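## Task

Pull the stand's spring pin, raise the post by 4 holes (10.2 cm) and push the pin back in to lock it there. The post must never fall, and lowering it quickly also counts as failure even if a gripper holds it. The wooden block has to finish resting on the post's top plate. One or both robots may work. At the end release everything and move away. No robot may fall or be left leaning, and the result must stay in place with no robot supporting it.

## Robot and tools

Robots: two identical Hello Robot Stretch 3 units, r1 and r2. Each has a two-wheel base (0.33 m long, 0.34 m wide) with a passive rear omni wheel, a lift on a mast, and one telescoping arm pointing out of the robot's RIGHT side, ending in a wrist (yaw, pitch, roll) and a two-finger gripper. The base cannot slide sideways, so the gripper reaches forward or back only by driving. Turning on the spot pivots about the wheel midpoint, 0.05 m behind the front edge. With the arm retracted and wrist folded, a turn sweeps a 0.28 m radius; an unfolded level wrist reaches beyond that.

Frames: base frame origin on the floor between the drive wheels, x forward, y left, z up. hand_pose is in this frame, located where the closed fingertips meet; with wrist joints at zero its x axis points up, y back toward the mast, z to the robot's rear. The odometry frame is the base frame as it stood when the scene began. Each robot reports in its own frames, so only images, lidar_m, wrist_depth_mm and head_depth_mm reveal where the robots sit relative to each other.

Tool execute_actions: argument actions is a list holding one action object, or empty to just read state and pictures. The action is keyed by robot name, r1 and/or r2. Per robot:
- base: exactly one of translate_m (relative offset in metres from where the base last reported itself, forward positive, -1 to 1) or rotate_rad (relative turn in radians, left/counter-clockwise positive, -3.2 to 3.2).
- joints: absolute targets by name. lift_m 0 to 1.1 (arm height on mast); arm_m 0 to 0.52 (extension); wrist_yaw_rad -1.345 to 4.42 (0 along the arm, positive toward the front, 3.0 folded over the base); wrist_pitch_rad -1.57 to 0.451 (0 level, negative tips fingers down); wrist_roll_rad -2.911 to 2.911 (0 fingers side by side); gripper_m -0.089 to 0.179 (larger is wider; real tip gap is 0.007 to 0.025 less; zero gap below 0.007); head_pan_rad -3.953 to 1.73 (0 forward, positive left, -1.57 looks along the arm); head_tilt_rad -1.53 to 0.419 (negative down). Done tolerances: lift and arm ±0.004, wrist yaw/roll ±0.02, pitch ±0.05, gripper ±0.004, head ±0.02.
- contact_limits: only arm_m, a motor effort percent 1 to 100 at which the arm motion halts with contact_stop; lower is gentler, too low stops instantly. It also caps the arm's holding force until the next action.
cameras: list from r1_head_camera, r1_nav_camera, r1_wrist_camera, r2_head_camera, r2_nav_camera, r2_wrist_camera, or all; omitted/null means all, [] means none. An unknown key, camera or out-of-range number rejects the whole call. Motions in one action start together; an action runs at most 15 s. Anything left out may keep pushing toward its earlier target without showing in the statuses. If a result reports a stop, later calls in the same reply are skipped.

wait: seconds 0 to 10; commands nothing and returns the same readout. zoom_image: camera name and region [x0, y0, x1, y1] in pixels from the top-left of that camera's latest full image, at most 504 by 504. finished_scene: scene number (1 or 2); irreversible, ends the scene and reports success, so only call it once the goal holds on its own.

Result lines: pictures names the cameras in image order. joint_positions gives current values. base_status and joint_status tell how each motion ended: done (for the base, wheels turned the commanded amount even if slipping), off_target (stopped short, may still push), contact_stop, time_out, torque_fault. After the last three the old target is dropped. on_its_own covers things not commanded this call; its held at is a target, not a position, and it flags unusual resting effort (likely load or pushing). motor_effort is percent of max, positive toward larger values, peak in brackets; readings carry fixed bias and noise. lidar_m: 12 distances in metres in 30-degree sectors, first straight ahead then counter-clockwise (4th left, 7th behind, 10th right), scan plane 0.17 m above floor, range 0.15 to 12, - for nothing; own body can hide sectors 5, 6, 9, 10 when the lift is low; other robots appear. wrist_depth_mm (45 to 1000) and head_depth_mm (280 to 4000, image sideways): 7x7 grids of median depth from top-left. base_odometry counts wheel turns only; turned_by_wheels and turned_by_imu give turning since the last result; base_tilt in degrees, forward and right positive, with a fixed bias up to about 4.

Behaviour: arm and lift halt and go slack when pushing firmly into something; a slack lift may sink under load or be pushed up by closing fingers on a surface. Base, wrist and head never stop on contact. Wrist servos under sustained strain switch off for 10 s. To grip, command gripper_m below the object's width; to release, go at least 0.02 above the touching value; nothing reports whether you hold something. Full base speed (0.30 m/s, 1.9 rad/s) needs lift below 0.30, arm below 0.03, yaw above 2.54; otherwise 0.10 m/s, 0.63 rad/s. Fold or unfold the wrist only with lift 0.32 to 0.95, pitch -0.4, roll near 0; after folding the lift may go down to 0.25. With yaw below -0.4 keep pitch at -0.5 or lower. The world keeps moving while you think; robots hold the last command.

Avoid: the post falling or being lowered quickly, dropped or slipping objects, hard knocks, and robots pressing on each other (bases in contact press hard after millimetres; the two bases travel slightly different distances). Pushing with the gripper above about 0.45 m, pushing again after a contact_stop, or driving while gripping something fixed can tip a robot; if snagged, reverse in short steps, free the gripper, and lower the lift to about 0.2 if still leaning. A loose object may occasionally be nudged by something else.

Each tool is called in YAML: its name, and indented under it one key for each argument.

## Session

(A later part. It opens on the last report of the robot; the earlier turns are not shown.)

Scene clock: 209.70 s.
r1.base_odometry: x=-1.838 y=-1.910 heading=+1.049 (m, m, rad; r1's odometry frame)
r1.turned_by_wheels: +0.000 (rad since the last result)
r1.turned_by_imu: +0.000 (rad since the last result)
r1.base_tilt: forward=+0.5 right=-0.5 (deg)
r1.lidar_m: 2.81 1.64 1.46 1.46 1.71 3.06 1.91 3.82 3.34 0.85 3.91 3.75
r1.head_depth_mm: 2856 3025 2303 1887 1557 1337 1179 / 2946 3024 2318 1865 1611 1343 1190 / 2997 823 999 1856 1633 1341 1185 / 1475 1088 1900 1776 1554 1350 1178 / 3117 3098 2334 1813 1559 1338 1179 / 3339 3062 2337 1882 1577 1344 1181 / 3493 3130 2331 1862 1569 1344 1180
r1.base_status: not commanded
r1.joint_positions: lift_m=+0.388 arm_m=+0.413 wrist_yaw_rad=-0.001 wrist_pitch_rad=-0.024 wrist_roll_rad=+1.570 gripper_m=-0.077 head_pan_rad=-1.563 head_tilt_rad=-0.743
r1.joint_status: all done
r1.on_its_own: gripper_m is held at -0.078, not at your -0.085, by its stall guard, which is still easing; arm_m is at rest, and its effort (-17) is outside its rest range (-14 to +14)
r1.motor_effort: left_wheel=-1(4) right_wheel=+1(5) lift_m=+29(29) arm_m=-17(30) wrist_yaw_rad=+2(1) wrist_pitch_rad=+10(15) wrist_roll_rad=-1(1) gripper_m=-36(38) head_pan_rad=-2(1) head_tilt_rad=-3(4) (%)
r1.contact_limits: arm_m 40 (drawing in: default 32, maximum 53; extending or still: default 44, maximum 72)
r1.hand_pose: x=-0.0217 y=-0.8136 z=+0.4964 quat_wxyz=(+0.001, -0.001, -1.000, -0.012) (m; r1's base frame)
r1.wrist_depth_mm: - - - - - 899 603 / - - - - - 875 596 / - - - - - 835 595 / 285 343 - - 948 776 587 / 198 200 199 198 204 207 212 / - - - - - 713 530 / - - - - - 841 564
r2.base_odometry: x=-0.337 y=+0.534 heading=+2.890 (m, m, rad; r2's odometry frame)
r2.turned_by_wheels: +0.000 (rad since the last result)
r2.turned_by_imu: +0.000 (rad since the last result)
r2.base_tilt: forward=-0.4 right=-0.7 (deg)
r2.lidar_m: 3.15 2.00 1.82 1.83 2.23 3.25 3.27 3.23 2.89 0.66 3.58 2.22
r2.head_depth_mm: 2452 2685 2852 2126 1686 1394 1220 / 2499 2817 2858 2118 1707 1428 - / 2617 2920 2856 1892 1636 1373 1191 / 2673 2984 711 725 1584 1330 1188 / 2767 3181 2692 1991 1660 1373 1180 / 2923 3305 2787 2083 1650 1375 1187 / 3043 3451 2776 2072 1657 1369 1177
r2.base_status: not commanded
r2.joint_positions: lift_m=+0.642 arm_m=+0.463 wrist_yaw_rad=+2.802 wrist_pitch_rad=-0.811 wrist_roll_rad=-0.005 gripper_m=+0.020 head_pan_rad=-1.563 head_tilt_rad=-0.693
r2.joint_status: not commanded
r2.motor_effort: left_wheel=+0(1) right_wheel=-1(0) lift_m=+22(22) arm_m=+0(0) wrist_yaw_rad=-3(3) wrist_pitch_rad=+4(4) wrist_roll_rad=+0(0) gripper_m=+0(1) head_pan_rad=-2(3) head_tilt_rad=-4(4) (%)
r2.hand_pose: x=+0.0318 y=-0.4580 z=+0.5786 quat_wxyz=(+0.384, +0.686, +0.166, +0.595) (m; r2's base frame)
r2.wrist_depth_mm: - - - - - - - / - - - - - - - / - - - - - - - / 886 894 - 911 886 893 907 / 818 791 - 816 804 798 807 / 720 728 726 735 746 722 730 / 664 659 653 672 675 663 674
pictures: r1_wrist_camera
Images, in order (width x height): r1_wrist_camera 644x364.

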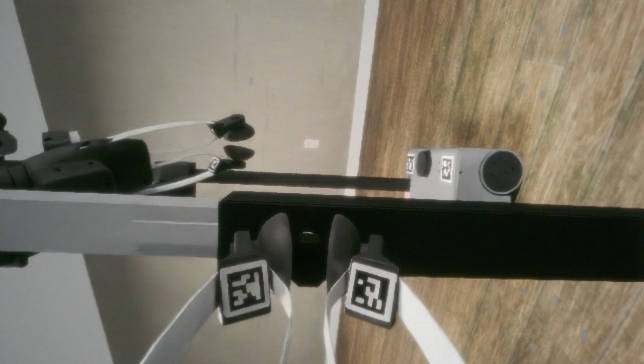

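execute_actions:
  actions:
    - {"r1":{"joints":{"arm_m":0.406,"gripper_m":-0.089},"contact_limits":{"arm_m":40}}}
  cameras: ["r1_wrist_camera"]

execute_actions:
  actions:
    - {"r2":{"joints":{"lift_m":0.737}}}
  cameras: ["r1_wrist_camera","r1_head_camera"]

Scene clock: 213.83 s.
r1.base_odometry: x=-1.838 y=-1.910 heading=+1.049 (m, m, rad; r1's odometry frame)
r1.turned_by_wheels: +0.000 (rad since the last result)
r1.turned_by_imu: +0.001 (rad since the last result)
r1.base_tilt: forward=+0.6 right=-0.6 (deg)
r1.lidar_m: 2.81 1.65 1.46 1.46 1.70 3.06 1.91 3.82 3.33 0.85 3.92 3.75
r1.head_depth_mm: 2822 3008 2333 1856 1567 1346 1181 / 2965 3111 2330 1864 1615 1349 1190 / 3046 825 1006 1839 1639 1332 1175 / 1474 1086 1905 1776 1570 1351 1179 / 3120 3097 2344 1818 1564 1340 1180 / 3385 3116 2344 1874 1574 1345 1186 / 3472 3063 2371 1872 1561 1351 1183
r1.base_status: not commanded
r1.joint_positions: lift_m=+0.388 arm_m=+0.406 wrist_yaw_rad=-0.002 wrist_pitch_rad=-0.027 wrist_roll_rad=+1.570 gripper_m=-0.087 head_pan_rad=-1.563 head_tilt_rad=-0.743
r1.joint_status: all done
r1.motor_effort: left_wheel=-2(2) right_wheel=+2(2) lift_m=+29(30) arm_m=-8(20) wrist_yaw_rad=+4(2) wrist_pitch_rad=+12(12) wrist_roll_rad=+0(0) gripper_m=-38(100) head_pan_rad=-2(2) head_tilt_rad=-4(4) (%)
r1.contact_limits: arm_m 40 (drawing in: default 32, maximum 53; extending or still: default 44, maximum 72)
r1.hand_pose: x=-0.0220 y=-0.8070 z=+0.4958 quat_wxyz=(+0.001, -0.001, -1.000, -0.014) (m; r1's base frame)
r1.wrist_depth_mm: - - - - - 890 605 / - - - - - 879 602 / - - - - - 836 597 / 288 345 - - 953 771 588 / 204 208 205 205 211 215 220 / - - - - - 792 529 / - - - - - 845 568
r2.base_odometry: x=-0.337 y=+0.534 heading=+2.890 (m, m, rad; r2's odometry frame)
r2.turned_by_wheels: +0.000 (rad since the last result)
r2.turned_by_imu: +0.000 (rad since the last result)
r2.base_tilt: forward=-0.5 right=-0.9 (deg)
r2.lidar_m: 3.15 2.00 1.82 1.83 2.23 3.25 3.28 3.21 2.90 0.66 3.56 2.22
r2.head_depth_mm: 2444 2675 2853 2118 1681 1403 1216 / 2529 2828 2864 2115 1699 1433 - / 2622 2953 2832 1900 1630 1367 1189 / 2681 2969 710 728 1581 1323 1183 / 2853 3207 2672 1978 1657 1377 1181 / 2911 3307 2787 2059 1651 1383 1180 / 2983 3409 2784 2056 1648 1375 1179
r2.base_status: not commanded
r2.joint_positions: lift_m=+0.642 arm_m=+0.463 wrist_yaw_rad=+2.802 wrist_pitch_rad=-0.811 wrist_roll_rad=-0.005 gripper_m=+0.020 head_pan_rad=-1.563 head_tilt_rad=-0.693
r2.joint_status: not commanded
r2.motor_effort: left_wheel=+1(0) right_wheel=-1(0) lift_m=+22(22) arm_m=+0(0) wrist_yaw_rad=-4(3) wrist_pitch_rad=+4(4) wrist_roll_rad=+0(0) gripper_m=+0(0) head_pan_rad=-2(4) head_tilt_rad=-4(2) (%)
r2.hand_pose: x=+0.0318 y=-0.4580 z=+0.5786 quat_wxyz=(+0.384, +0.686, +0.166, +0.595) (m; r2's base frame)
r2.wrist_depth_mm: - - - - - - - / - - - - - - - / - - - - - - - / 885 881 - 883 914 896 907 / 801 783 - 828 804 810 808 / 730 728 748 730 740 739 730 / 673 672 670 664 671 673 673
pictures: r1_wrist_camera
Images, in order (width x height): r1_wrist_camera 644x364.

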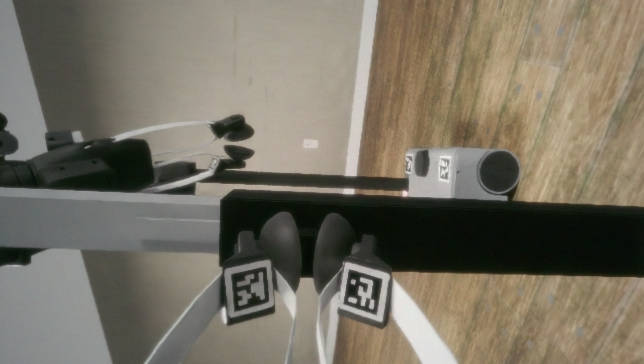

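Scene clock: 214.67 s.
r1.base_odometry: x=-1.838 y=-1.910 heading=+1.049 (m, m, rad; r1's odometry frame)
r1.turned_by_wheels: +0.000 (rad since the last result)
r1.turned_by_imu: +0.000 (rad since the last result)
r1.base_tilt: forward=+0.5 right=-0.7 (deg)
r1.lidar_m: 2.81 1.65 1.45 1.45 1.71 3.07 1.91 3.85 3.33 0.85 3.93 3.75
r1.head_depth_mm: 2848 3048 2351 1885 1570 1347 1176 / 2917 3080 2329 1886 1598 1353 1196 / 3009 822 1004 1827 1643 1327 1173 / 1483 1049 1920 1771 1552 1354 1176 / 3124 3093 2336 1832 1559 1354 1186 / 3332 3095 2346 1878 1556 1348 1179 / 3479 3032 2338 1869 1574 1347 1180
r1.base_status: not commanded
r1.joint_positions: lift_m=+0.388 arm_m=+0.406 wrist_yaw_rad=-0.002 wrist_pitch_rad=-0.027 wrist_roll_rad=+1.570 gripper_m=-0.084 head_pan_rad=-1.563 head_tilt_rad=-0.743
r1.joint_status: not commanded
r1.motor_effort: left_wheel=-2(2) right_wheel=+2(2) lift_m=+29(30) arm_m=-7(7) wrist_yaw_rad=+2(1) wrist_pitch_rad=+12(12) wrist_roll_rad=+0(0) gripper_m=-36(38) head_pan_rad=-2(2) head_tilt_rad=-3(3) (%)
r1.hand_pose: x=-0.0220 y=-0.8070 z=+0.4958 quat_wxyz=(+0.001, -0.001, -1.000, -0.014) (m; r1's base frame)
r1.wrist_depth_mm: - - - - - 894 601 / - - - - - 883 598 / - - - - - 825 579 / 292 345 - - 962 781 589 / 204 207 205 205 211 213 219 / - - - - - 783 524 / - - - - - 832 572
r2.base_odometry: x=-0.337 y=+0.534 heading=+2.890 (m, m, rad; r2's odometry frame)
r2.turned_by_wheels: +0.000 (rad since the last result)
r2.turned_by_imu: +0.000 (rad since the last result)
r2.base_tilt: forward=-0.6 right=-0.8 (deg)
r2.lidar_m: 3.16 2.01 1.82 1.83 2.23 3.23 3.27 3.21 2.89 0.66 3.58 2.22
r2.head_depth_mm: 2461 2706 2834 2113 1685 1399 1214 / 2504 2802 2830 2112 1702 1434 - / 2644 2923 2848 1889 1627 1368 1191 / 2683 2976 712 725 1572 1344 1186 / 2830 3172 2704 1992 1656 1371 1178 / 2976 3315 2803 2072 1644 1372 1184 / 3055 3466 2747 2079 1654 1373 1177
r2.base_status: not commanded
r2.joint_positions: lift_m=+0.644 arm_m=+0.463 wrist_yaw_rad=+2.802 wrist_pitch_rad=-0.811 wrist_roll_rad=-0.005 gripper_m=+0.020 head_pan_rad=-1.563 head_tilt_rad=-0.693
r2.joint_status: lift_m contact_stop (moved +0.002 of +0.095)
r2.on_its_own: lift_m is slack since a contact_stop, until your next command for it (your +0.737 is given up)
r2.motor_effort: left_wheel=+0(1) right_wheel=-1(1) lift_m=+22(45) arm_m=+0(0) wrist_yaw_rad=-3(4) wrist_pitch_rad=+4(4) wrist_roll_rad=+0(0) gripper_m=+0(0) head_pan_rad=-2(3) head_tilt_rad=-3(3) (%)
r2.hand_pose: x=+0.0318 y=-0.4580 z=+0.5802 quat_wxyz=(+0.384, +0.686, +0.166, +0.595) (m; r2's base frame)
r2.wrist_depth_mm: - - - - - - - / - - - - - - - / - - - - - - - / 877 890 - 873 907 885 886 / 828 785 - 820 830 790 816 / 731 728 730 736 740 734 740 / 682 669 664 673 666 675 679
pictures: r1_head_camera (sideways: a quarter turn clockwise sets it upright), r1_wrist_camera
Images, in order (width x height): r1_head_camera 896x504, r1_wrist_camera 644x364.

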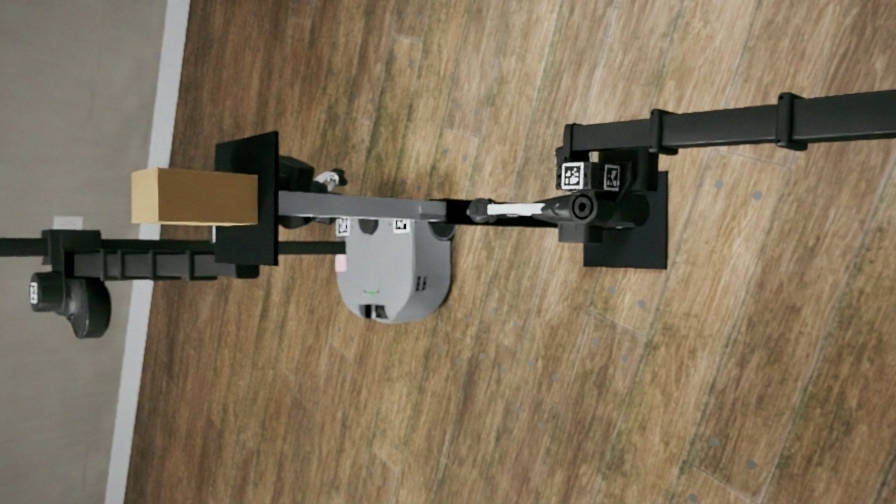

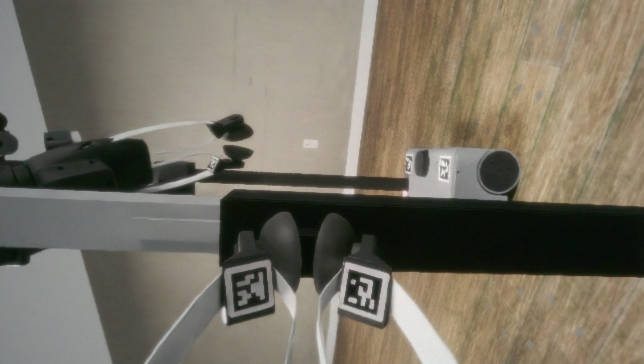

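execute_actions:
  actions:
    - {"r1":{"joints":{"gripper_m":0.05}},"r2":{"joints":{"lift_m":0.6422,"arm_m":0.463}}}
  cameras: []

execute_actions:
  actions:
    - {"r1":{"joints":{"arm_m":0.428}}}
  cameras: []

execute_actions:
  actions:
    - {"r1":{"joints":{"gripper_m":-0.089}}}
  cameras: ["r1_wrist_camera"]

execute_actions:
  actions:
    - {"r1":{"joints":{"arm_m":0.414},"contact_limits":{"arm_m":45}}}
  cameras: ["r1_wrist_camera"]

execute_actions:
  actions:
    - {"r2":{"joints":{"lift_m":0.737}}}
  cameras: ["r1_wrist_camera"]

Scene clock: 223.33 s.
r1.base_odometry: x=-1.838 y=-1.910 heading=+1.049 (m, m, rad; r1's odometry frame)
r1.turned_by_wheels: +0.000 (rad since the last result)
r1.turned_by_imu: +0.001 (rad since the last result)
r1.base_tilt: forward=+0.4 right=-0.5 (deg)
r1.lidar_m: 2.81 1.64 1.46 1.46 1.70 3.05 1.91 3.81 3.34 0.85 3.91 3.74
r1.head_depth_mm: 2836 3036 2310 1879 1571 1347 1188 / 2966 3045 2334 1866 1612 1345 1194 / 3061 822 1003 1859 1640 1322 1180 / 1465 1093 1917 1789 1561 1351 1187 / 3081 3096 2339 1813 1559 1354 1172 / 3315 3067 2341 1865 1569 1358 1181 / 3459 3096 2343 1875 1566 1350 1182
r1.base_status: not commanded
r1.joint_positions: lift_m=+0.388 arm_m=+0.406 wrist_yaw_rad=-0.002 wrist_pitch_rad=-0.025 wrist_roll_rad=+1.570 gripper_m=+0.050 head_pan_rad=-1.563 head_tilt_rad=-0.743
r1.joint_status: all done
r1.motor_effort: left_wheel=-2(2) right_wheel=+2(2) lift_m=+29(30) arm_m=-6(7) wrist_yaw_rad=+2(3) wrist_pitch_rad=+11(12) wrist_roll_rad=+0(0) gripper_m=+1(79) head_pan_rad=-2(2) head_tilt_rad=-4(4) (%)
r1.hand_pose: x=-0.0220 y=-0.8070 z=+0.4963 quat_wxyz=(+0.001, -0.001, -1.000, -0.013) (m; r1's base frame)
r1.wrist_depth_mm: - - - - - 893 607 / - - - - - 894 604 / - - - - - 815 585 / 289 338 - - 954 800 586 / 207 207 205 205 210 217 220 / - - - - - 808 527 / - - - - - 808 574
r2.base_odometry: x=-0.337 y=+0.534 heading=+2.890 (m, m, rad; r2's odometry frame)
r2.turned_by_wheels: +0.000 (rad since the last result)
r2.turned_by_imu: +0.001 (rad since the last result)
r2.base_tilt: forward=-0.4 right=-0.8 (deg)
r2.lidar_m: 3.14 2.01 1.82 1.83 2.23 3.24 3.27 3.22 2.90 0.66 3.60 2.21
r2.head_depth_mm: 2443 2693 2853 2136 1676 1391 1218 / 2520 2802 2882 2107 1705 1432 - / 2627 2930 2841 1882 1629 1369 1194 / 2657 2943 709 725 1576 1330 1185 / 2806 3136 2677 1990 1669 1381 1183 / 2916 3336 2767 2095 1656 1376 1180 / 3042 3395 2801 2053 1658 1373 1180
r2.base_status: not commanded
r2.joint_positions: lift_m=+0.642 arm_m=+0.463 wrist_yaw_rad=+2.802 wrist_pitch_rad=-0.811 wrist_roll_rad=-0.005 gripper_m=+0.020 head_pan_rad=-1.563 head_tilt_rad=-0.693
r2.joint_status: all done
r2.motor_effort: left_wheel=+0(0) right_wheel=+0(0) lift_m=+22(20) arm_m=+0(0) wrist_yaw_rad=-3(4) wrist_pitch_rad=+4(4) wrist_roll_rad=+0(0) gripper_m=+0(0) head_pan_rad=-3(2) head_tilt_rad=-3(4) (%)
r2.hand_pose: x=+0.0318 y=-0.4580 z=+0.5786 quat_wxyz=(+0.384, +0.686, +0.166, +0.595) (m; r2's base frame)
r2.wrist_depth_mm: - - - - - - - / - - - - - - - / - - - - - - - / 891 900 - 898 868 896 911 / 803 776 - 815 799 818 810 / 727 725 734 714 733 729 742 / 679 677 658 664 673 668 670
pictures: none
No camera images: the call's "cameras" was empty. Leave "cameras" out to get every camera's image.

Scene clock: 224.40 s.
r1.base_odometry: x=-1.838 y=-1.910 heading=+1.049 (m, m, rad; r1's odometry frame)
r1.turned_by_wheels: +0.000 (rad since the last result)
r1.turned_by_imu: +0.000 (rad since the last result)
r1.base_tilt: forward=+0.5 right=-0.7 (deg)
r1.lidar_m: 2.82 1.64 1.46 1.46 1.70 3.07 1.91 3.83 3.34 0.85 3.91 3.74
r1.head_depth_mm: 2834 2996 2325 1892 1564 1342 1173 / 2916 3125 2338 1882 1587 1355 1179 / 3067 825 1001 1838 1631 1346 1184 / 1488 1092 1910 1771 1548 1355 1182 / 3197 3071 2302 1822 1568 1350 1179 / 3351 3066 2337 1872 1561 1347 1179 / 3454 3067 2355 1867 1566 1342 1178
r1.base_status: not commanded
r1.joint_positions: lift_m=+0.388 arm_m=+0.427 wrist_yaw_rad=-0.002 wrist_pitch_rad=-0.023 wrist_roll_rad=+1.570 gripper_m=+0.050 head_pan_rad=-1.563 head_tilt_rad=-0.743
r1.joint_status: all done
r1.on_its_own: arm_m is at rest, and its effort (+18) is outside its rest range (-14 to +14)
r1.motor_effort: left_wheel=-2(2) right_wheel=+3(2) lift_m=+30(29) arm_m=+18(20) wrist_yaw_rad=+3(3) wrist_pitch_rad=+10(11) wrist_roll_rad=+0(0) gripper_m=+0(1) head_pan_rad=-2(2) head_tilt_rad=-4(3) (%)
r1.hand_pose: x=-0.0220 y=-0.8274 z=+0.4967 quat_wxyz=(+0.001, -0.001, -1.000, -0.012) (m; r1's base frame)
r1.wrist_depth_mm: - - - - - 912 608 / - - - - - 895 606 / - - - - - 837 601 / 277 332 - - 939 765 588 / 185 187 184 185 190 193 197 / - - - 190 193 196 201 / - - - - - 801 590
r2.base_odometry: x=-0.337 y=+0.534 heading=+2.890 (m, m, rad; r2's odometry frame)
r2.turned_by_wheels: +0.000 (rad since the last result)
r2.turned_by_imu: +0.000 (rad since the last result)
r2.base_tilt: forward=-0.5 right=-0.8 (deg)
r2.lidar_m: 3.15 2.01 1.81 1.82 2.23 3.25 3.26 3.23 2.90 0.66 3.59 2.22
r2.head_depth_mm: 2449 2680 2845 2136 1680 1394 1217 / 2535 2820 2851 2111 1716 1428 - / 2601 2910 2829 1894 1623 1368 1189 / 2672 2984 708 726 1593 1326 1186 / 2792 3162 2675 1978 1661 1370 1191 / 2934 3297 2800 2075 1659 1378 1178 / 3040 3458 2821 2075 1647 1382 1174
r2.base_status: not commanded
r2.joint_positions: lift_m=+0.642 arm_m=+0.463 wrist_yaw_rad=+2.802 wrist_pitch_rad=-0.811 wrist_roll_rad=-0.005 gripper_m=+0.020 head_pan_rad=-1.563 head_tilt_rad=-0.693
r2.joint_status: not commanded
r2.motor_effort: left_wheel=+0(0) right_wheel=+0(1) lift_m=+22(22) arm_m=+0(0) wrist_yaw_rad=-4(4) wrist_pitch_rad=+4(4) wrist_roll_rad=+0(0) gripper_m=+0(0) head_pan_rad=-3(4) head_tilt_rad=-3(3) (%)
r2.hand_pose: x=+0.0318 y=-0.4580 z=+0.5786 quat_wxyz=(+0.384, +0.686, +0.166, +0.595) (m; r2's base frame)
r2.wrist_depth_mm: - - - - - - - / - - - - - - - / - - - - - - - / 881 867 - 895 883 920 923 / 799 788 - 818 783 800 810 / 735 733 745 720 741 718 728 / 658 670 651 668 657 677 675
pictures: none
No camera images: the call's "cameras" was empty. Leave "cameras" out to get every camera's image.

Scene clock: 226.27 s.
r1.base_odometry: x=-1.838 y=-1.910 heading=+1.049 (m, m, rad; r1's odometry frame)
r1.turned_by_wheels: +0.000 (rad since the last result)
r1.turned_by_imu: -0.001 (rad since the last result)
r1.base_tilt: forward=+0.5 right=-0.6 (deg)
r1.lidar_m: 2.82 1.64 1.45 1.45 1.71 3.07 1.91 3.83 3.33 0.85 3.91 3.76
r1.head_depth_mm: 2831 2977 2346 1881 1565 1351 1188 / 2929 3046 2370 1874 1590 1348 1181 / 2999 826 1064 1862 1660 1353 1182 / 1477 1053 1911 1786 1545 1345 1183 / 3129 3082 2356 1819 1569 1344 1175 / 3327 3102 2349 1889 1567 1345 1182 / 3429 3119 2332 1875 1561 1349 1180
r1.base_status: not commanded
r1.joint_positions: lift_m=+0.388 arm_m=+0.426 wrist_yaw_rad=-0.004 wrist_pitch_rad=-0.016 wrist_roll_rad=+1.570 gripper_m=-0.087 head_pan_rad=-1.563 head_tilt_rad=-0.743
r1.joint_status: all done
r1.on_its_own: arm_m is at rest, and its effort (+35) is outside its rest range (-14 to +14)
r1.motor_effort: left_wheel=-6(6) right_wheel=+9(10) lift_m=+32(33) arm_m=+35(36) wrist_yaw_rad=+3(3) wrist_pitch_rad=+6(12) wrist_roll_rad=+0(0) gripper_m=-40(100) head_pan_rad=-2(1) head_tilt_rad=-4(3) (%)
r1.hand_pose: x=-0.0223 y=-0.8265 z=+0.4985 quat_wxyz=(+0.001, -0.002, -1.000, -0.008) (m; r1's base frame)
r1.wrist_depth_mm: - - - - - 893 615 / - - - - - 899 603 / - - - - - 831 593 / 280 333 - - 968 769 602 / 187 189 188 187 191 195 198 / - - - 150 195 198 201 / - - - - - 852 578
r2.base_odometry: x=-0.337 y=+0.534 heading=+2.890 (m, m, rad; r2's odometry frame)
r2.turned_by_wheels: +0.000 (rad since the last result)
r2.turned_by_imu: +0.000 (rad since the last result)
r2.base_tilt: forward=-0.5 right=-0.8 (deg)
r2.lidar_m: 3.15 2.01 1.82 1.83 2.23 3.24 3.26 3.23 2.90 0.66 3.60 2.23
r2.head_depth_mm: 2423 2692 2841 2130 1684 1397 1216 / 2518 2829 2865 2139 1705 1437 - / 2629 2924 2811 1898 1619 1364 1185 / 2698 2940 711 724 1579 1323 1185 / 2771 3160 2650 1981 1664 1367 1179 / 2912 3297 2793 2074 1657 1379 1179 / 3034 3419 2788 2082 1658 1377 1177
r2.base_status: not commanded
r2.joint_positions: lift_m=+0.642 arm_m=+0.463 wrist_yaw_rad=+2.802 wrist_pitch_rad=-0.811 wrist_roll_rad=-0.005 gripper_m=+0.020 head_pan_rad=-1.563 head_tilt_rad=-0.693
r2.joint_status: not commanded
r2.motor_effort: left_wheel=+0(2) right_wheel=-1(1) lift_m=+22(22) arm_m=+0(0) wrist_yaw_rad=-3(4) wrist_pitch_rad=+4(4) wrist_roll_rad=+0(0) gripper_m=+0(0) head_pan_rad=-3(3) head_tilt_rad=-3(5) (%)
r2.hand_pose: x=+0.0318 y=-0.4580 z=+0.5786 quat_wxyz=(+0.384, +0.686, +0.166, +0.595) (m; r2's base frame)
r2.wrist_depth_mm: - - - - - - - / - - - - - - - / - - - - - - - / 881 866 - 877 897 894 897 / 791 783 - 809 807 801 811 / 735 728 738 737 722 731 722 / 674 669 661 678 677 658 677
pictures: r1_wrist_camera
Images, in order (width x height): r1_wrist_camera 644x364.

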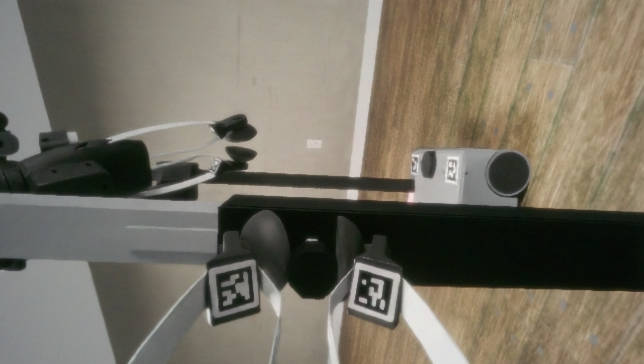

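Scene clock: 227.57 s.
r1.base_odometry: x=-1.838 y=-1.910 heading=+1.049 (m, m, rad; r1's odometry frame)
r1.turned_by_wheels: +0.000 (rad since the last result)
r1.turned_by_imu: +0.002 (rad since the last result)
r1.base_tilt: forward=+0.3 right=-0.8 (deg)
r1.lidar_m: 2.82 1.64 1.45 1.46 1.71 3.06 1.91 3.83 3.34 0.85 3.91 3.73
r1.head_depth_mm: 2850 3040 2345 1872 1564 1345 1181 / 2935 3095 2366 1874 1609 1355 1192 / 2992 826 1001 1845 1647 1336 1187 / 1470 1085 1925 1765 1573 1345 1177 / 3126 3118 2331 1823 1576 1345 1183 / 3338 3107 2342 1853 1570 1347 1181 / 3392 3094 2316 1880 1573 1344 1178
r1.base_status: not commanded
r1.joint_positions: lift_m=+0.388 arm_m=+0.415 wrist_yaw_rad=-0.004 wrist_pitch_rad=-0.022 wrist_roll_rad=+1.570 gripper_m=-0.081 head_pan_rad=-1.563 head_tilt_rad=-0.743
r1.joint_status: all done
r1.on_its_own: gripper_m is held at -0.082, not at your -0.089, by its stall guard, which is still easing; arm_m is at rest, and its effort (-21) is outside its rest range (-14 to +14)
r1.motor_effort: left_wheel=-1(6) right_wheel=+0(9) lift_m=+31(32) arm_m=-21(30) wrist_yaw_rad=+4(3) wrist_pitch_rad=+10(10) wrist_roll_rad=+0(0) gripper_m=-37(40) head_pan_rad=-2(1) head_tilt_rad=-4(3) (%)
r1.contact_limits: arm_m 45 (drawing in: default 32, maximum 53; extending or still: default 44, maximum 72)
r1.hand_pose: x=-0.0223 y=-0.8159 z=+0.4968 quat_wxyz=(+0.001, -0.002, -1.000, -0.012) (m; r1's base frame)
r1.wrist_depth_mm: - - - - - 906 608 / - - - - - 879 598 / - - - - - 825 595 / 287 340 - - 918 773 595 / 198 198 196 196 201 205 208 / - - - 158 - 746 523 / - - - - - 806 583
r2.base_odometry: x=-0.337 y=+0.534 heading=+2.890 (m, m, rad; r2's odometry frame)
r2.turned_by_wheels: +0.000 (rad since the last result)
r2.turned_by_imu: +0.000 (rad since the last result)
r2.base_tilt: forward=-0.5 right=-0.8 (deg)
r2.lidar_m: 3.15 2.01 1.82 1.83 2.23 3.24 3.28 3.22 2.89 0.67 3.58 2.22
r2.head_depth_mm: 2434 2701 2868 2132 1679 1396 1222 / 2529 2829 2856 2106 1701 1419 - / 2612 2931 2855 1885 1629 1367 1187 / 2668 2994 711 726 1583 1328 1187 / 2808 3184 2670 1978 1664 1367 1179 / 2916 3323 2813 2081 1650 1378 1180 / 3062 3417 2762 2086 1649 1373 1173
r2.base_status: not commanded
r2.joint_positions: lift_m=+0.642 arm_m=+0.463 wrist_yaw_rad=+2.802 wrist_pitch_rad=-0.811 wrist_roll_rad=-0.005 gripper_m=+0.020 head_pan_rad=-1.563 head_tilt_rad=-0.693
r2.joint_status: not commanded
r2.motor_effort: left_wheel=+0(0) right_wheel=-1(0) lift_m=+22(22) arm_m=+0(0) wrist_yaw_rad=-3(3) wrist_pitch_rad=+4(4) wrist_roll_rad=+0(0) gripper_m=+0(0) head_pan_rad=-3(3) head_tilt_rad=-3(4) (%)
r2.hand_pose: x=+0.0318 y=-0.4580 z=+0.5786 quat_wxyz=(+0.384, +0.686, +0.166, +0.595) (m; r2's base frame)
r2.wrist_depth_mm: - - - - - - - / - - - - - - - / - - - - - - - / 897 890 - 885 887 886 882 / 788 788 - 810 796 801 811 / 728 727 748 734 723 718 734 / 647 676 654 669 670 672 675
pictures: r1_wrist_camera
Images, in order (width x height): r1_wrist_camera 644x364.

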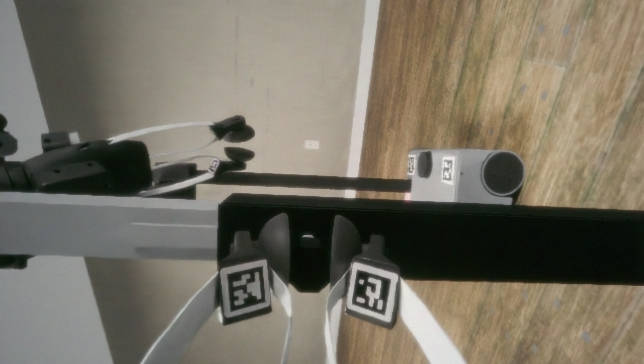

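Scene clock: 229.27 s.
r1.base_odometry: x=-1.838 y=-1.910 heading=+1.049 (m, m, rad; r1's odometry frame)
r1.turned_by_wheels: +0.000 (rad since the last result)
r1.turned_by_imu: +0.000 (rad since the last result)
r1.base_tilt: forward=+0.5 right=-0.4 (deg)
r1.lidar_m: 2.81 1.64 1.46 1.46 1.71 3.06 1.91 3.83 3.34 0.84 3.91 3.75
r1.head_depth_mm: 2823 3044 2321 1865 1569 1351 1175 / 2943 2954 2329 1886 1604 1351 1192 / 753 832 2123 1845 1640 1345 1185 / 1369 978 1948 1772 1560 1347 1188 / 3257 3055 2333 1821 1559 1343 1185 / 3300 3109 2338 1858 1564 1353 1184 / 3469 3099 2335 1884 1564 1348 1179
r1.base_status: not commanded
r1.joint_positions: lift_m=+0.388 arm_m=+0.415 wrist_yaw_rad=-0.004 wrist_pitch_rad=-0.023 wrist_roll_rad=+1.570 gripper_m=-0.074 head_pan_rad=-1.563 head_tilt_rad=-0.743
r1.joint_status: not commanded
r1.on_its_own: gripper_m is held at -0.075, not at your -0.089, by its stall guard, which is still easing; arm_m is at rest, and its effort (-21) is outside its rest range (-14 to +14)
r1.motor_effort: left_wheel=-1(1) right_wheel=+1(1) lift_m=+32(32) arm_m=-21(21) wrist_yaw_rad=+2(2) wrist_pitch_rad=+10(10) wrist_roll_rad=+0(0) gripper_m=-34(36) head_pan_rad=-2(2) head_tilt_rad=-3(3) (%)
r1.hand_pose: x=-0.0223 y=-0.8159 z=+0.4967 quat_wxyz=(+0.001, -0.002, -1.000, -0.012) (m; r1's base frame)
r1.wrist_depth_mm: - - - - - 894 601 / - - - - - 889 607 / - - - - - 828 586 / 366 965 - - 934 790 598 / 195 197 197 196 202 204 210 / - - - 157 - 746 535 / - - - - - 833 585
r2.base_odometry: x=-0.337 y=+0.534 heading=+2.890 (m, m, rad; r2's odometry frame)
r2.turned_by_wheels: +0.000 (rad since the last result)
r2.turned_by_imu: +0.000 (rad since the last result)
r2.base_tilt: forward=-0.5 right=-0.7 (deg)
r2.lidar_m: 3.16 2.01 1.82 1.83 2.23 3.24 3.27 3.24 2.90 0.66 3.58 2.22
r2.head_depth_mm: 2435 2709 2870 2127 1687 1434 - / 2514 2815 2818 2147 - 1361 1161 / 2601 2901 732 2031 1670 1387 1193 / 2681 2847 668 - 1577 1339 1186 / 2790 3157 2579 1991 1675 1391 1177 / 2948 3337 2790 2076 1648 1383 1180 / 3030 3452 2752 2072 1664 1369 1177
r2.base_status: not commanded
r2.joint_positions: lift_m=+0.736 arm_m=+0.463 wrist_yaw_rad=+2.802 wrist_pitch_rad=-0.811 wrist_roll_rad=-0.005 gripper_m=+0.020 head_pan_rad=-1.563 head_tilt_rad=-0.693
r2.joint_status: all done
r2.motor_effort: left_wheel=+0(0) right_wheel=-1(1) lift_m=+32(31) arm_m=+0(0) wrist_yaw_rad=-4(3) wrist_pitch_rad=+4(4) wrist_roll_rad=+0(0) gripper_m=+0(0) head_pan_rad=-3(3) head_tilt_rad=-3(3) (%)
r2.hand_pose: x=+0.0318 y=-0.4580 z=+0.6727 quat_wxyz=(+0.384, +0.686, +0.166, +0.595) (m; r2's base frame)
r2.wrist_depth_mm: - - - - - - - / - - - - - - - / - - - - - - - / - - - - - - - / 905 919 - 928 918 901 907 / 814 813 - 830 846 829 829 / 742 742 732 762 761 761 762
pictures: r1_wrist_camera
Images, in order (width x height): r1_wrist_camera 644x364.

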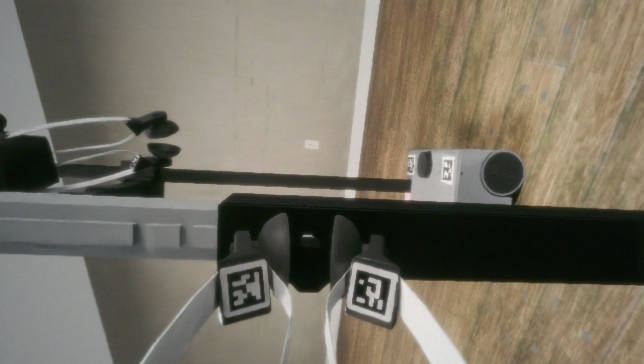

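It worked (the stroke is only a few millimetres). Centring on the hole and releasing.

execute_actions:
  actions:
    - {"r2":{"joints":{"lift_m":0.7452}}}
  cameras: []

execute_actions:
  actions:
    - {"r1":{"joints":{"gripper_m":0.05,"arm_m":0.418}}}
  cameras: []

execute_actions:
  actions:
    - {"r2":{"joints":{"lift_m":0.736}},"r1":{"joints":{"arm_m":0.3}}}
  cameras: ["r1_wrist_camera","r1_head_camera"]

Scene clock: 232.50 s.
r1.base_odometry: x=-1.838 y=-1.910 heading=+1.049 (m, m, rad; r1's odometry frame)
r1.turned_by_wheels: +0.000 (rad since the last result)
r1.turned_by_imu: +0.000 (rad since the last result)
r1.base_tilt: forward=+0.4 right=-0.7 (deg)
r1.lidar_m: 2.81 1.64 1.46 1.46 1.71 3.07 1.91 3.82 3.33 0.85 3.91 3.76
r1.head_depth_mm: 2838 2995 2316 1865 1571 1343 1181 / 2914 2943 2321 1860 1584 1336 1190 / 743 822 2105 1849 1639 1338 1181 / 1350 922 1972 1770 1570 1349 1180 / 3233 3086 2303 1825 1548 1335 1179 / 3352 3107 2322 1878 1566 1342 1179 / 3449 3090 2345 1875 1559 1344 1186
r1.base_status: not commanded
r1.joint_positions: lift_m=+0.388 arm_m=+0.415 wrist_yaw_rad=-0.004 wrist_pitch_rad=-0.023 wrist_roll_rad=+1.570 gripper_m=-0.058 head_pan_rad=-1.563 head_tilt_rad=-0.743
r1.joint_status: not commanded
r1.on_its_own: gripper_m is held at -0.059, not at your -0.089, by its stall guard, which is still easing; arm_m is at rest, and its effort (-18) is outside its rest range (-14 to +14)
r1.motor_effort: left_wheel=-1(1) right_wheel=+0(1) lift_m=+31(32) arm_m=-18(18) wrist_yaw_rad=+3(2) wrist_pitch_rad=+10(10) wrist_roll_rad=+0(0) gripper_m=-29(31) head_pan_rad=-2(2) head_tilt_rad=-3(4) (%)
r1.hand_pose: x=-0.0223 y=-0.8158 z=+0.4966 quat_wxyz=(+0.001, -0.002, -1.000, -0.012) (m; r1's base frame)
r1.wrist_depth_mm: - - - - - 901 603 / - - - - - 882 600 / - - - - - 809 594 / 375 - - - 946 797 581 / 196 198 196 194 200 206 209 / - - - 159 - 742 532 / - - - - - 849 574
r2.base_odometry: x=-0.337 y=+0.534 heading=+2.890 (m, m, rad; r2's odometry frame)
r2.turned_by_wheels: +0.000 (rad since the last result)
r2.turned_by_imu: +0.000 (rad since the last result)
r2.base_tilt: forward=-0.5 right=-0.8 (deg)
r2.lidar_m: 3.14 2.01 1.82 1.83 2.23 3.25 3.26 3.22 2.90 0.66 3.60 2.22
r2.head_depth_mm: 2450 2697 2873 2140 1680 1433 - / 2506 2779 2846 2194 - 1363 1167 / 2620 2886 715 2045 1675 1386 1191 / 2679 2863 669 - 1577 1334 1184 / 2798 3161 2558 1988 1668 1377 1183 / 2935 3313 2815 2071 1658 1382 1180 / 3030 3433 2770 2094 1643 1376 1179
r2.base_status: not commanded
r2.joint_positions: lift_m=+0.745 arm_m=+0.463 wrist_yaw_rad=+2.802 wrist_pitch_rad=-0.811 wrist_roll_rad=-0.005 gripper_m=+0.020 head_pan_rad=-1.563 head_tilt_rad=-0.693
r2.joint_status: all done
r2.motor_effort: left_wheel=+0(0) right_wheel=+0(1) lift_m=+32(35) arm_m=+0(0) wrist_yaw_rad=-3(3) wrist_pitch_rad=+4(4) wrist_roll_rad=+0(0) gripper_m=+0(0) head_pan_rad=-3(3) head_tilt_rad=-2(3) (%)
r2.hand_pose: x=+0.0318 y=-0.4580 z=+0.6809 quat_wxyz=(+0.384, +0.686, +0.166, +0.595) (m; r2's base frame)
r2.wrist_depth_mm: - - - - - - - / - - - - - - - / - - - - - - - / - - - - - - - / 922 918 - 928 918 920 920 / 835 817 - 802 843 831 835 / 766 767 777 763 763 779 762
pictures: none
No camera images: the call's "cameras" was empty. Leave "cameras" out to get every camera's image.

Scene clock: 234.07 s.
r1.base_odometry: x=-1.838 y=-1.910 heading=+1.049 (m, m, rad; r1's odometry frame)
r1.turned_by_wheels: +0.000 (rad since the last result)
r1.turned_by_imu: +0.000 (rad since the last result)
r1.base_tilt: forward=+0.5 right=-0.5 (deg)
r1.lidar_m: 2.81 1.64 1.46 1.46 1.71 3.07 1.91 3.82 3.35 0.85 3.91 3.74
r1.head_depth_mm: 2860 3079 2322 1860 1564 1335 1179 / 2912 2961 2369 1877 1590 1344 1188 / 741 827 2110 1840 1664 1341 1181 / 1361 924 1974 1788 1557 1359 1175 / 3202 3038 2321 1832 1564 1354 1184 / 3298 3088 2337 1864 1572 1340 1181 / 3522 3081 2314 1883 1571 1345 1176
r1.base_status: not commanded
r1.joint_positions: lift_m=+0.388 arm_m=+0.418 wrist_yaw_rad=-0.003 wrist_pitch_rad=-0.025 wrist_roll_rad=+1.570 gripper_m=+0.050 head_pan_rad=-1.563 head_tilt_rad=-0.743
r1.joint_status: all done
r1.motor_effort: left_wheel=-1(1) right_wheel=+0(1) lift_m=+32(32) arm_m=-1(12) wrist_yaw_rad=+2(3) wrist_pitch_rad=+11(12) wrist_roll_rad=+0(0) gripper_m=+2(80) head_pan_rad=-2(1) head_tilt_rad=-4(4) (%)
r1.hand_pose: x=-0.0221 y=-0.8186 z=+0.4962 quat_wxyz=(+0.001, -0.001, -1.000, -0.013) (m; r1's base frame)
r1.wrist_depth_mm: - - - - - 912 597 / - - - - - 883 608 / - - - - - 808 589 / 542 949 - - 965 777 594 / 193 195 192 193 198 201 207 / - - - - 203 764 527 / - - - - - 806 578
r2.base_odometry: x=-0.337 y=+0.534 heading=+2.890 (m, m, rad; r2's odometry frame)
r2.turned_by_wheels: +0.000 (rad since the last result)
r2.turned_by_imu: +0.000 (rad since the last result)
r2.base_tilt: forward=-0.5 right=-0.8 (deg)
r2.lidar_m: 3.15 2.01 1.82 1.83 2.23 3.24 3.25 3.24 2.91 0.66 3.58 2.22
r2.head_depth_mm: 2424 2714 2844 2123 1689 1437 - / 2550 2782 2864 2202 - 1357 1164 / 2601 2909 714 2019 1680 1385 1192 / 2679 2833 667 - 1583 1339 1190 / 2802 3168 2567 1978 1671 1378 1179 / 2944 3280 2782 2080 1650 1385 1179 / 3037 3439 2779 2069 1648 1381 1177
r2.base_status: not commanded
r2.joint_positions: lift_m=+0.745 arm_m=+0.463 wrist_yaw_rad=+2.802 wrist_pitch_rad=-0.811 wrist_roll_rad=-0.005 gripper_m=+0.020 head_pan_rad=-1.563 head_tilt_rad=-0.693
r2.joint_status: not commanded
r2.motor_effort: left_wheel=+1(0) right_wheel=+0(2) lift_m=+32(32) arm_m=+0(0) wrist_yaw_rad=-3(3) wrist_pitch_rad=+4(4) wrist_roll_rad=+0(0) gripper_m=+0(0) head_pan_rad=-2(2) head_tilt_rad=-3(5) (%)
r2.hand_pose: x=+0.0318 y=-0.4580 z=+0.6809 quat_wxyz=(+0.384, +0.686, +0.166, +0.595) (m; r2's base frame)
r2.wrist_depth_mm: - - - - - - - / - - - - - - - / - - - - - - - / - - - - - - - / 917 920 - 931 926 923 899 / 807 824 - 826 833 820 816 / 743 768 758 750 766 761 765
pictures: none
No camera images: the call's "cameras" was empty. Leave "cameras" out to get every camera's image.

Scene clock: 236.20 s.
r1.base_odometry: x=-1.838 y=-1.910 heading=+1.049 (m, m, rad; r1's odometry frame)
r1.turned_by_wheels: +0.000 (rad since the last result)
r1.turned_by_imu: +0.000 (rad since the last result)
r1.base_tilt: forward=+0.5 right=-0.5 (deg)
r1.lidar_m: 2.82 1.65 1.45 1.46 1.71 3.08 1.91 3.84 3.33 0.85 3.90 3.74
r1.head_depth_mm: 2855 3051 2353 1857 1567 1349 1185 / 2863 2960 2312 1868 1569 1360 1198 / 741 827 2126 1794 1567 - 1180 / 1370 1679 1954 1774 1563 1333 1176 / 3323 3075 2333 1831 1574 1348 1182 / 3283 3083 2314 1885 1576 1344 1183 / 3387 3140 2307 1875 1567 1347 1180
r1.base_status: not commanded
r1.joint_positions: lift_m=+0.388 arm_m=+0.300 wrist_yaw_rad=-0.002 wrist_pitch_rad=-0.024 wrist_roll_rad=+1.570 gripper_m=+0.050 head_pan_rad=-1.563 head_tilt_rad=-0.743
r1.joint_status: all done
r1.motor_effort: left_wheel=-1(1) right_wheel=+1(0) lift_m=+33(31) arm_m=-7(5) wrist_yaw_rad=+2(1) wrist_pitch_rad=+10(11) wrist_roll_rad=+0(0) gripper_m=+0(0) head_pan_rad=-2(2) head_tilt_rad=-4(2) (%)
r1.hand_pose: x=-0.0218 y=-0.7010 z=+0.4964 quat_wxyz=(+0.001, -0.001, -1.000, -0.012) (m; r1's base frame)
r1.wrist_depth_mm: - - - - - 914 616 / - - - - - 868 604 / 986 - - - - 911 584 / 307 315 316 314 321 354 532 / - - - - 944 764 540 / - - - - - 849 575 / - - - - - 823 581
r2.base_odometry: x=-0.337 y=+0.534 heading=+2.890 (m, m, rad; r2's odometry frame)
r2.turned_by_wheels: +0.000 (rad since the last result)
r2.turned_by_imu: +0.000 (rad since the last result)
r2.base_tilt: forward=-0.6 right=-0.8 (deg)
r2.lidar_m: 3.15 2.01 1.82 1.83 2.23 3.24 3.26 3.23 2.90 0.67 3.57 2.22
r2.head_depth_mm: 2457 2679 2866 2114 1690 1424 - / 2523 2806 2865 2176 - 1356 1163 / 2632 2890 718 2035 1671 1390 1188 / 2666 2809 667 - 1584 1344 1183 / 2811 3178 2573 2004 1665 1377 1181 / 2937 3318 2804 2070 1660 1373 1180 / 3033 3435 2761 2070 1652 1378 1177
r2.base_status: not commanded
r2.joint_positions: lift_m=+0.736 arm_m=+0.463 wrist_yaw_rad=+2.802 wrist_pitch_rad=-0.811 wrist_roll_rad=-0.005 gripper_m=+0.020 head_pan_rad=-1.563 head_tilt_rad=-0.693
r2.joint_status: all done
r2.motor_effort: left_wheel=+0(1) right_wheel=-1(1) lift_m=+17(29) arm_m=+0(0) wrist_yaw_rad=-3(3) wrist_pitch_rad=+4(4) wrist_roll_rad=+0(0) gripper_m=+0(0) head_pan_rad=-3(2) head_tilt_rad=-3(2) (%)
r2.hand_pose: x=+0.0318 y=-0.4580 z=+0.6727 quat_wxyz=(+0.385, +0.686, +0.166, +0.595) (m; r2's base frame)
r2.wrist_depth_mm: - - - - - - - / - - - - - - - / - - - - - - - / - - - - - - - / 891 893 - 922 929 938 916 / 813 819 - 818 803 826 833 / 745 752 768 758 746 761 751
pictures: r1_head_camera (sideways: a quarter turn clockwise sets it upright), r1_wrist_camera
Images, in order (width x height): r1_head_camera 896x504, r1_wrist_camera 644x364.

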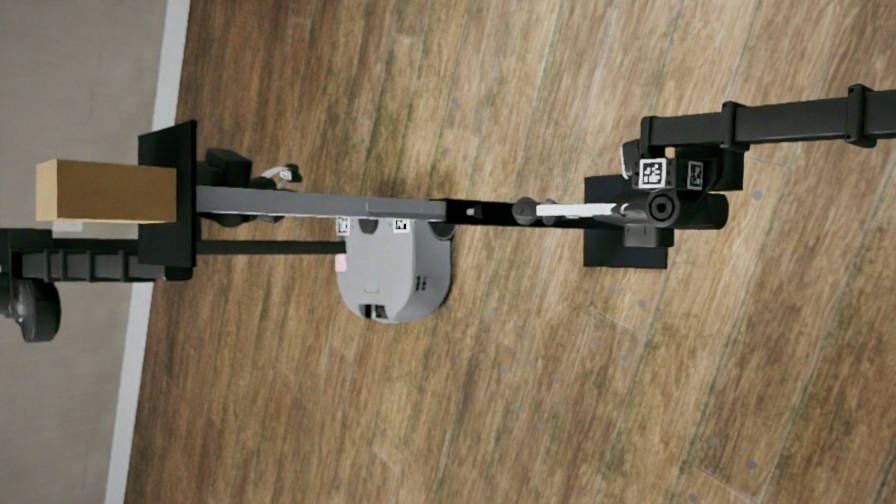

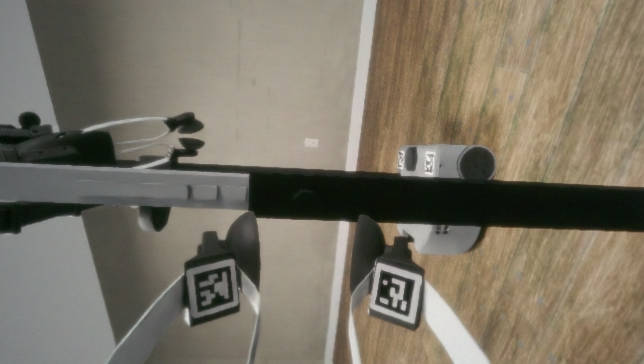

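Locked (lift unloaded).

execute_actions:
  actions:
    - {"r2":{"joints":{"lift_m":0.72,"arm_m":0.1}},"r1":{"joints":{"arm_m":0.03}}}
  cameras: ["r1_head_camera"]

finished_scene:
  scene: 1

Scene clock: 242.47 s.
r1.base_odometry: x=-1.838 y=-1.910 heading=+1.049 (m, m, rad; r1's odometry frame)
r1.turned_by_wheels: +0.000 (rad since the last result)
r1.turned_by_imu: +0.001 (rad since the last result)
r1.base_tilt: forward=+0.6 right=-0.5 (deg)
r1.lidar_m: 2.81 1.64 1.46 1.46 1.71 3.08 1.91 3.83 3.34 0.85 3.94 3.74
r1.head_depth_mm: 2906 3068 2346 1864 1566 1346 1184 / 2927 2939 2325 1880 1577 1338 1176 / 743 826 2173 1822 1525 1343 1201 / 1381 2724 1978 1757 1525 1355 1202 / 3222 3078 2347 1821 1581 1351 1182 / 3318 3081 2340 1872 1566 1343 1188 / 3460 3076 2343 1894 1576 1342 1184
r1.base_status: not commanded
r1.joint_positions: lift_m=+0.388 arm_m=+0.030 wrist_yaw_rad=-0.001 wrist_pitch_rad=-0.024 wrist_roll_rad=+1.570 gripper_m=+0.050 head_pan_rad=-1.563 head_tilt_rad=-0.743
r1.joint_status: all done
r1.motor_effort: left_wheel=+0(0) right_wheel=+0(1) lift_m=+32(33) arm_m=-7(6) wrist_yaw_rad=+2(1) wrist_pitch_rad=+10(10) wrist_roll_rad=+0(0) gripper_m=+1(1) head_pan_rad=-2(2) head_tilt_rad=-3(4) (%)
r1.hand_pose: x=-0.0217 y=-0.4310 z=+0.4965 quat_wxyz=(+0.001, -0.001, -1.000, -0.012) (m; r1's base frame)
r1.wrist_depth_mm: - - - - - 888 602 / - - - - - 878 599 / 642 - - - - 910 589 / - - - - - 667 580 / - - - - - 863 583 / - - - - - 818 573 / - - - - - 794 570
r2.base_odometry: x=-0.337 y=+0.534 heading=+2.890 (m, m, rad; r2's odometry frame)
r2.turned_by_wheels: +0.000 (rad since the last result)
r2.turned_by_imu: +0.001 (rad since the last result)
r2.base_tilt: forward=-0.4 right=-0.9 (deg)
r2.lidar_m: 3.15 2.01 1.82 1.83 2.23 3.25 3.27 3.23 2.90 0.67 3.56 2.21
r2.head_depth_mm: 2430 2690 2889 2129 1677 1432 - / 2525 2823 2854 2108 1682 1471 1191 / 2603 2856 2496 2109 1672 - 1180 / 2663 2855 680 1811 1576 1458 - / 2837 3178 2572 1982 1658 1437 1182 / 2930 3322 2772 2087 1667 1379 1179 / 3025 3423 2766 2081 1664 1385 1179
r2.base_status: not commanded
r2.joint_positions: lift_m=+0.720 arm_m=+0.100 wrist_yaw_rad=+2.802 wrist_pitch_rad=-0.811 wrist_roll_rad=-0.005 gripper_m=+0.020 head_pan_rad=-1.563 head_tilt_rad=-0.693
r2.joint_status: all done
r2.motor_effort: left_wheel=+0(0) right_wheel=+0(0) lift_m=+17(15) arm_m=-3(5) wrist_yaw_rad=-3(4) wrist_pitch_rad=+4(4) wrist_roll_rad=+0(0) gripper_m=+0(1) head_pan_rad=-3(2) head_tilt_rad=-3(3) (%)
r2.hand_pose: x=+0.0318 y=-0.0952 z=+0.6567 quat_wxyz=(+0.385, +0.686, +0.166, +0.595) (m; r2's base frame)
r2.wrist_depth_mm: - - - - - - - / - - - - - - - / - - - - - - - / 971 992 962 991 948 - - / 894 888 900 913 877 878 889 / 805 819 - 807 808 811 837 / 738 738 - 734 747 761 749
pictures: r1_head_camera (sideways: a quarter turn clockwise sets it upright)
Images, in order (width x height): r1_head_camera 896x504.

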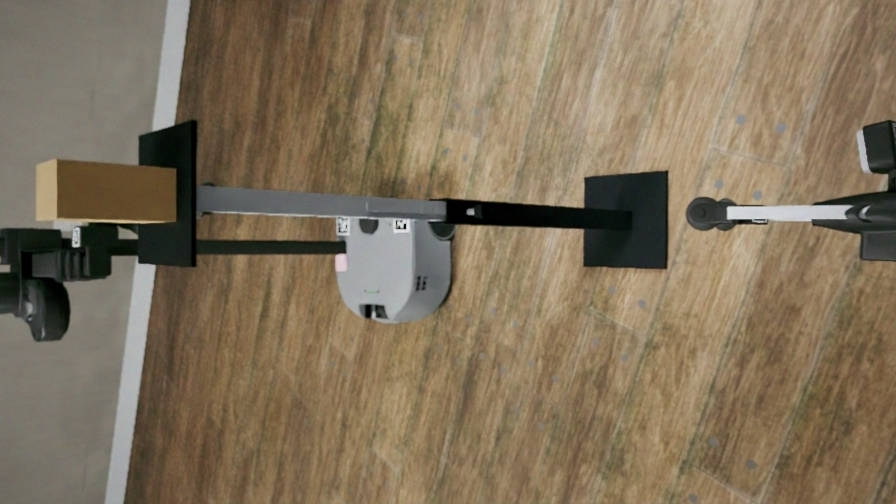

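The scene is finished: the task was done.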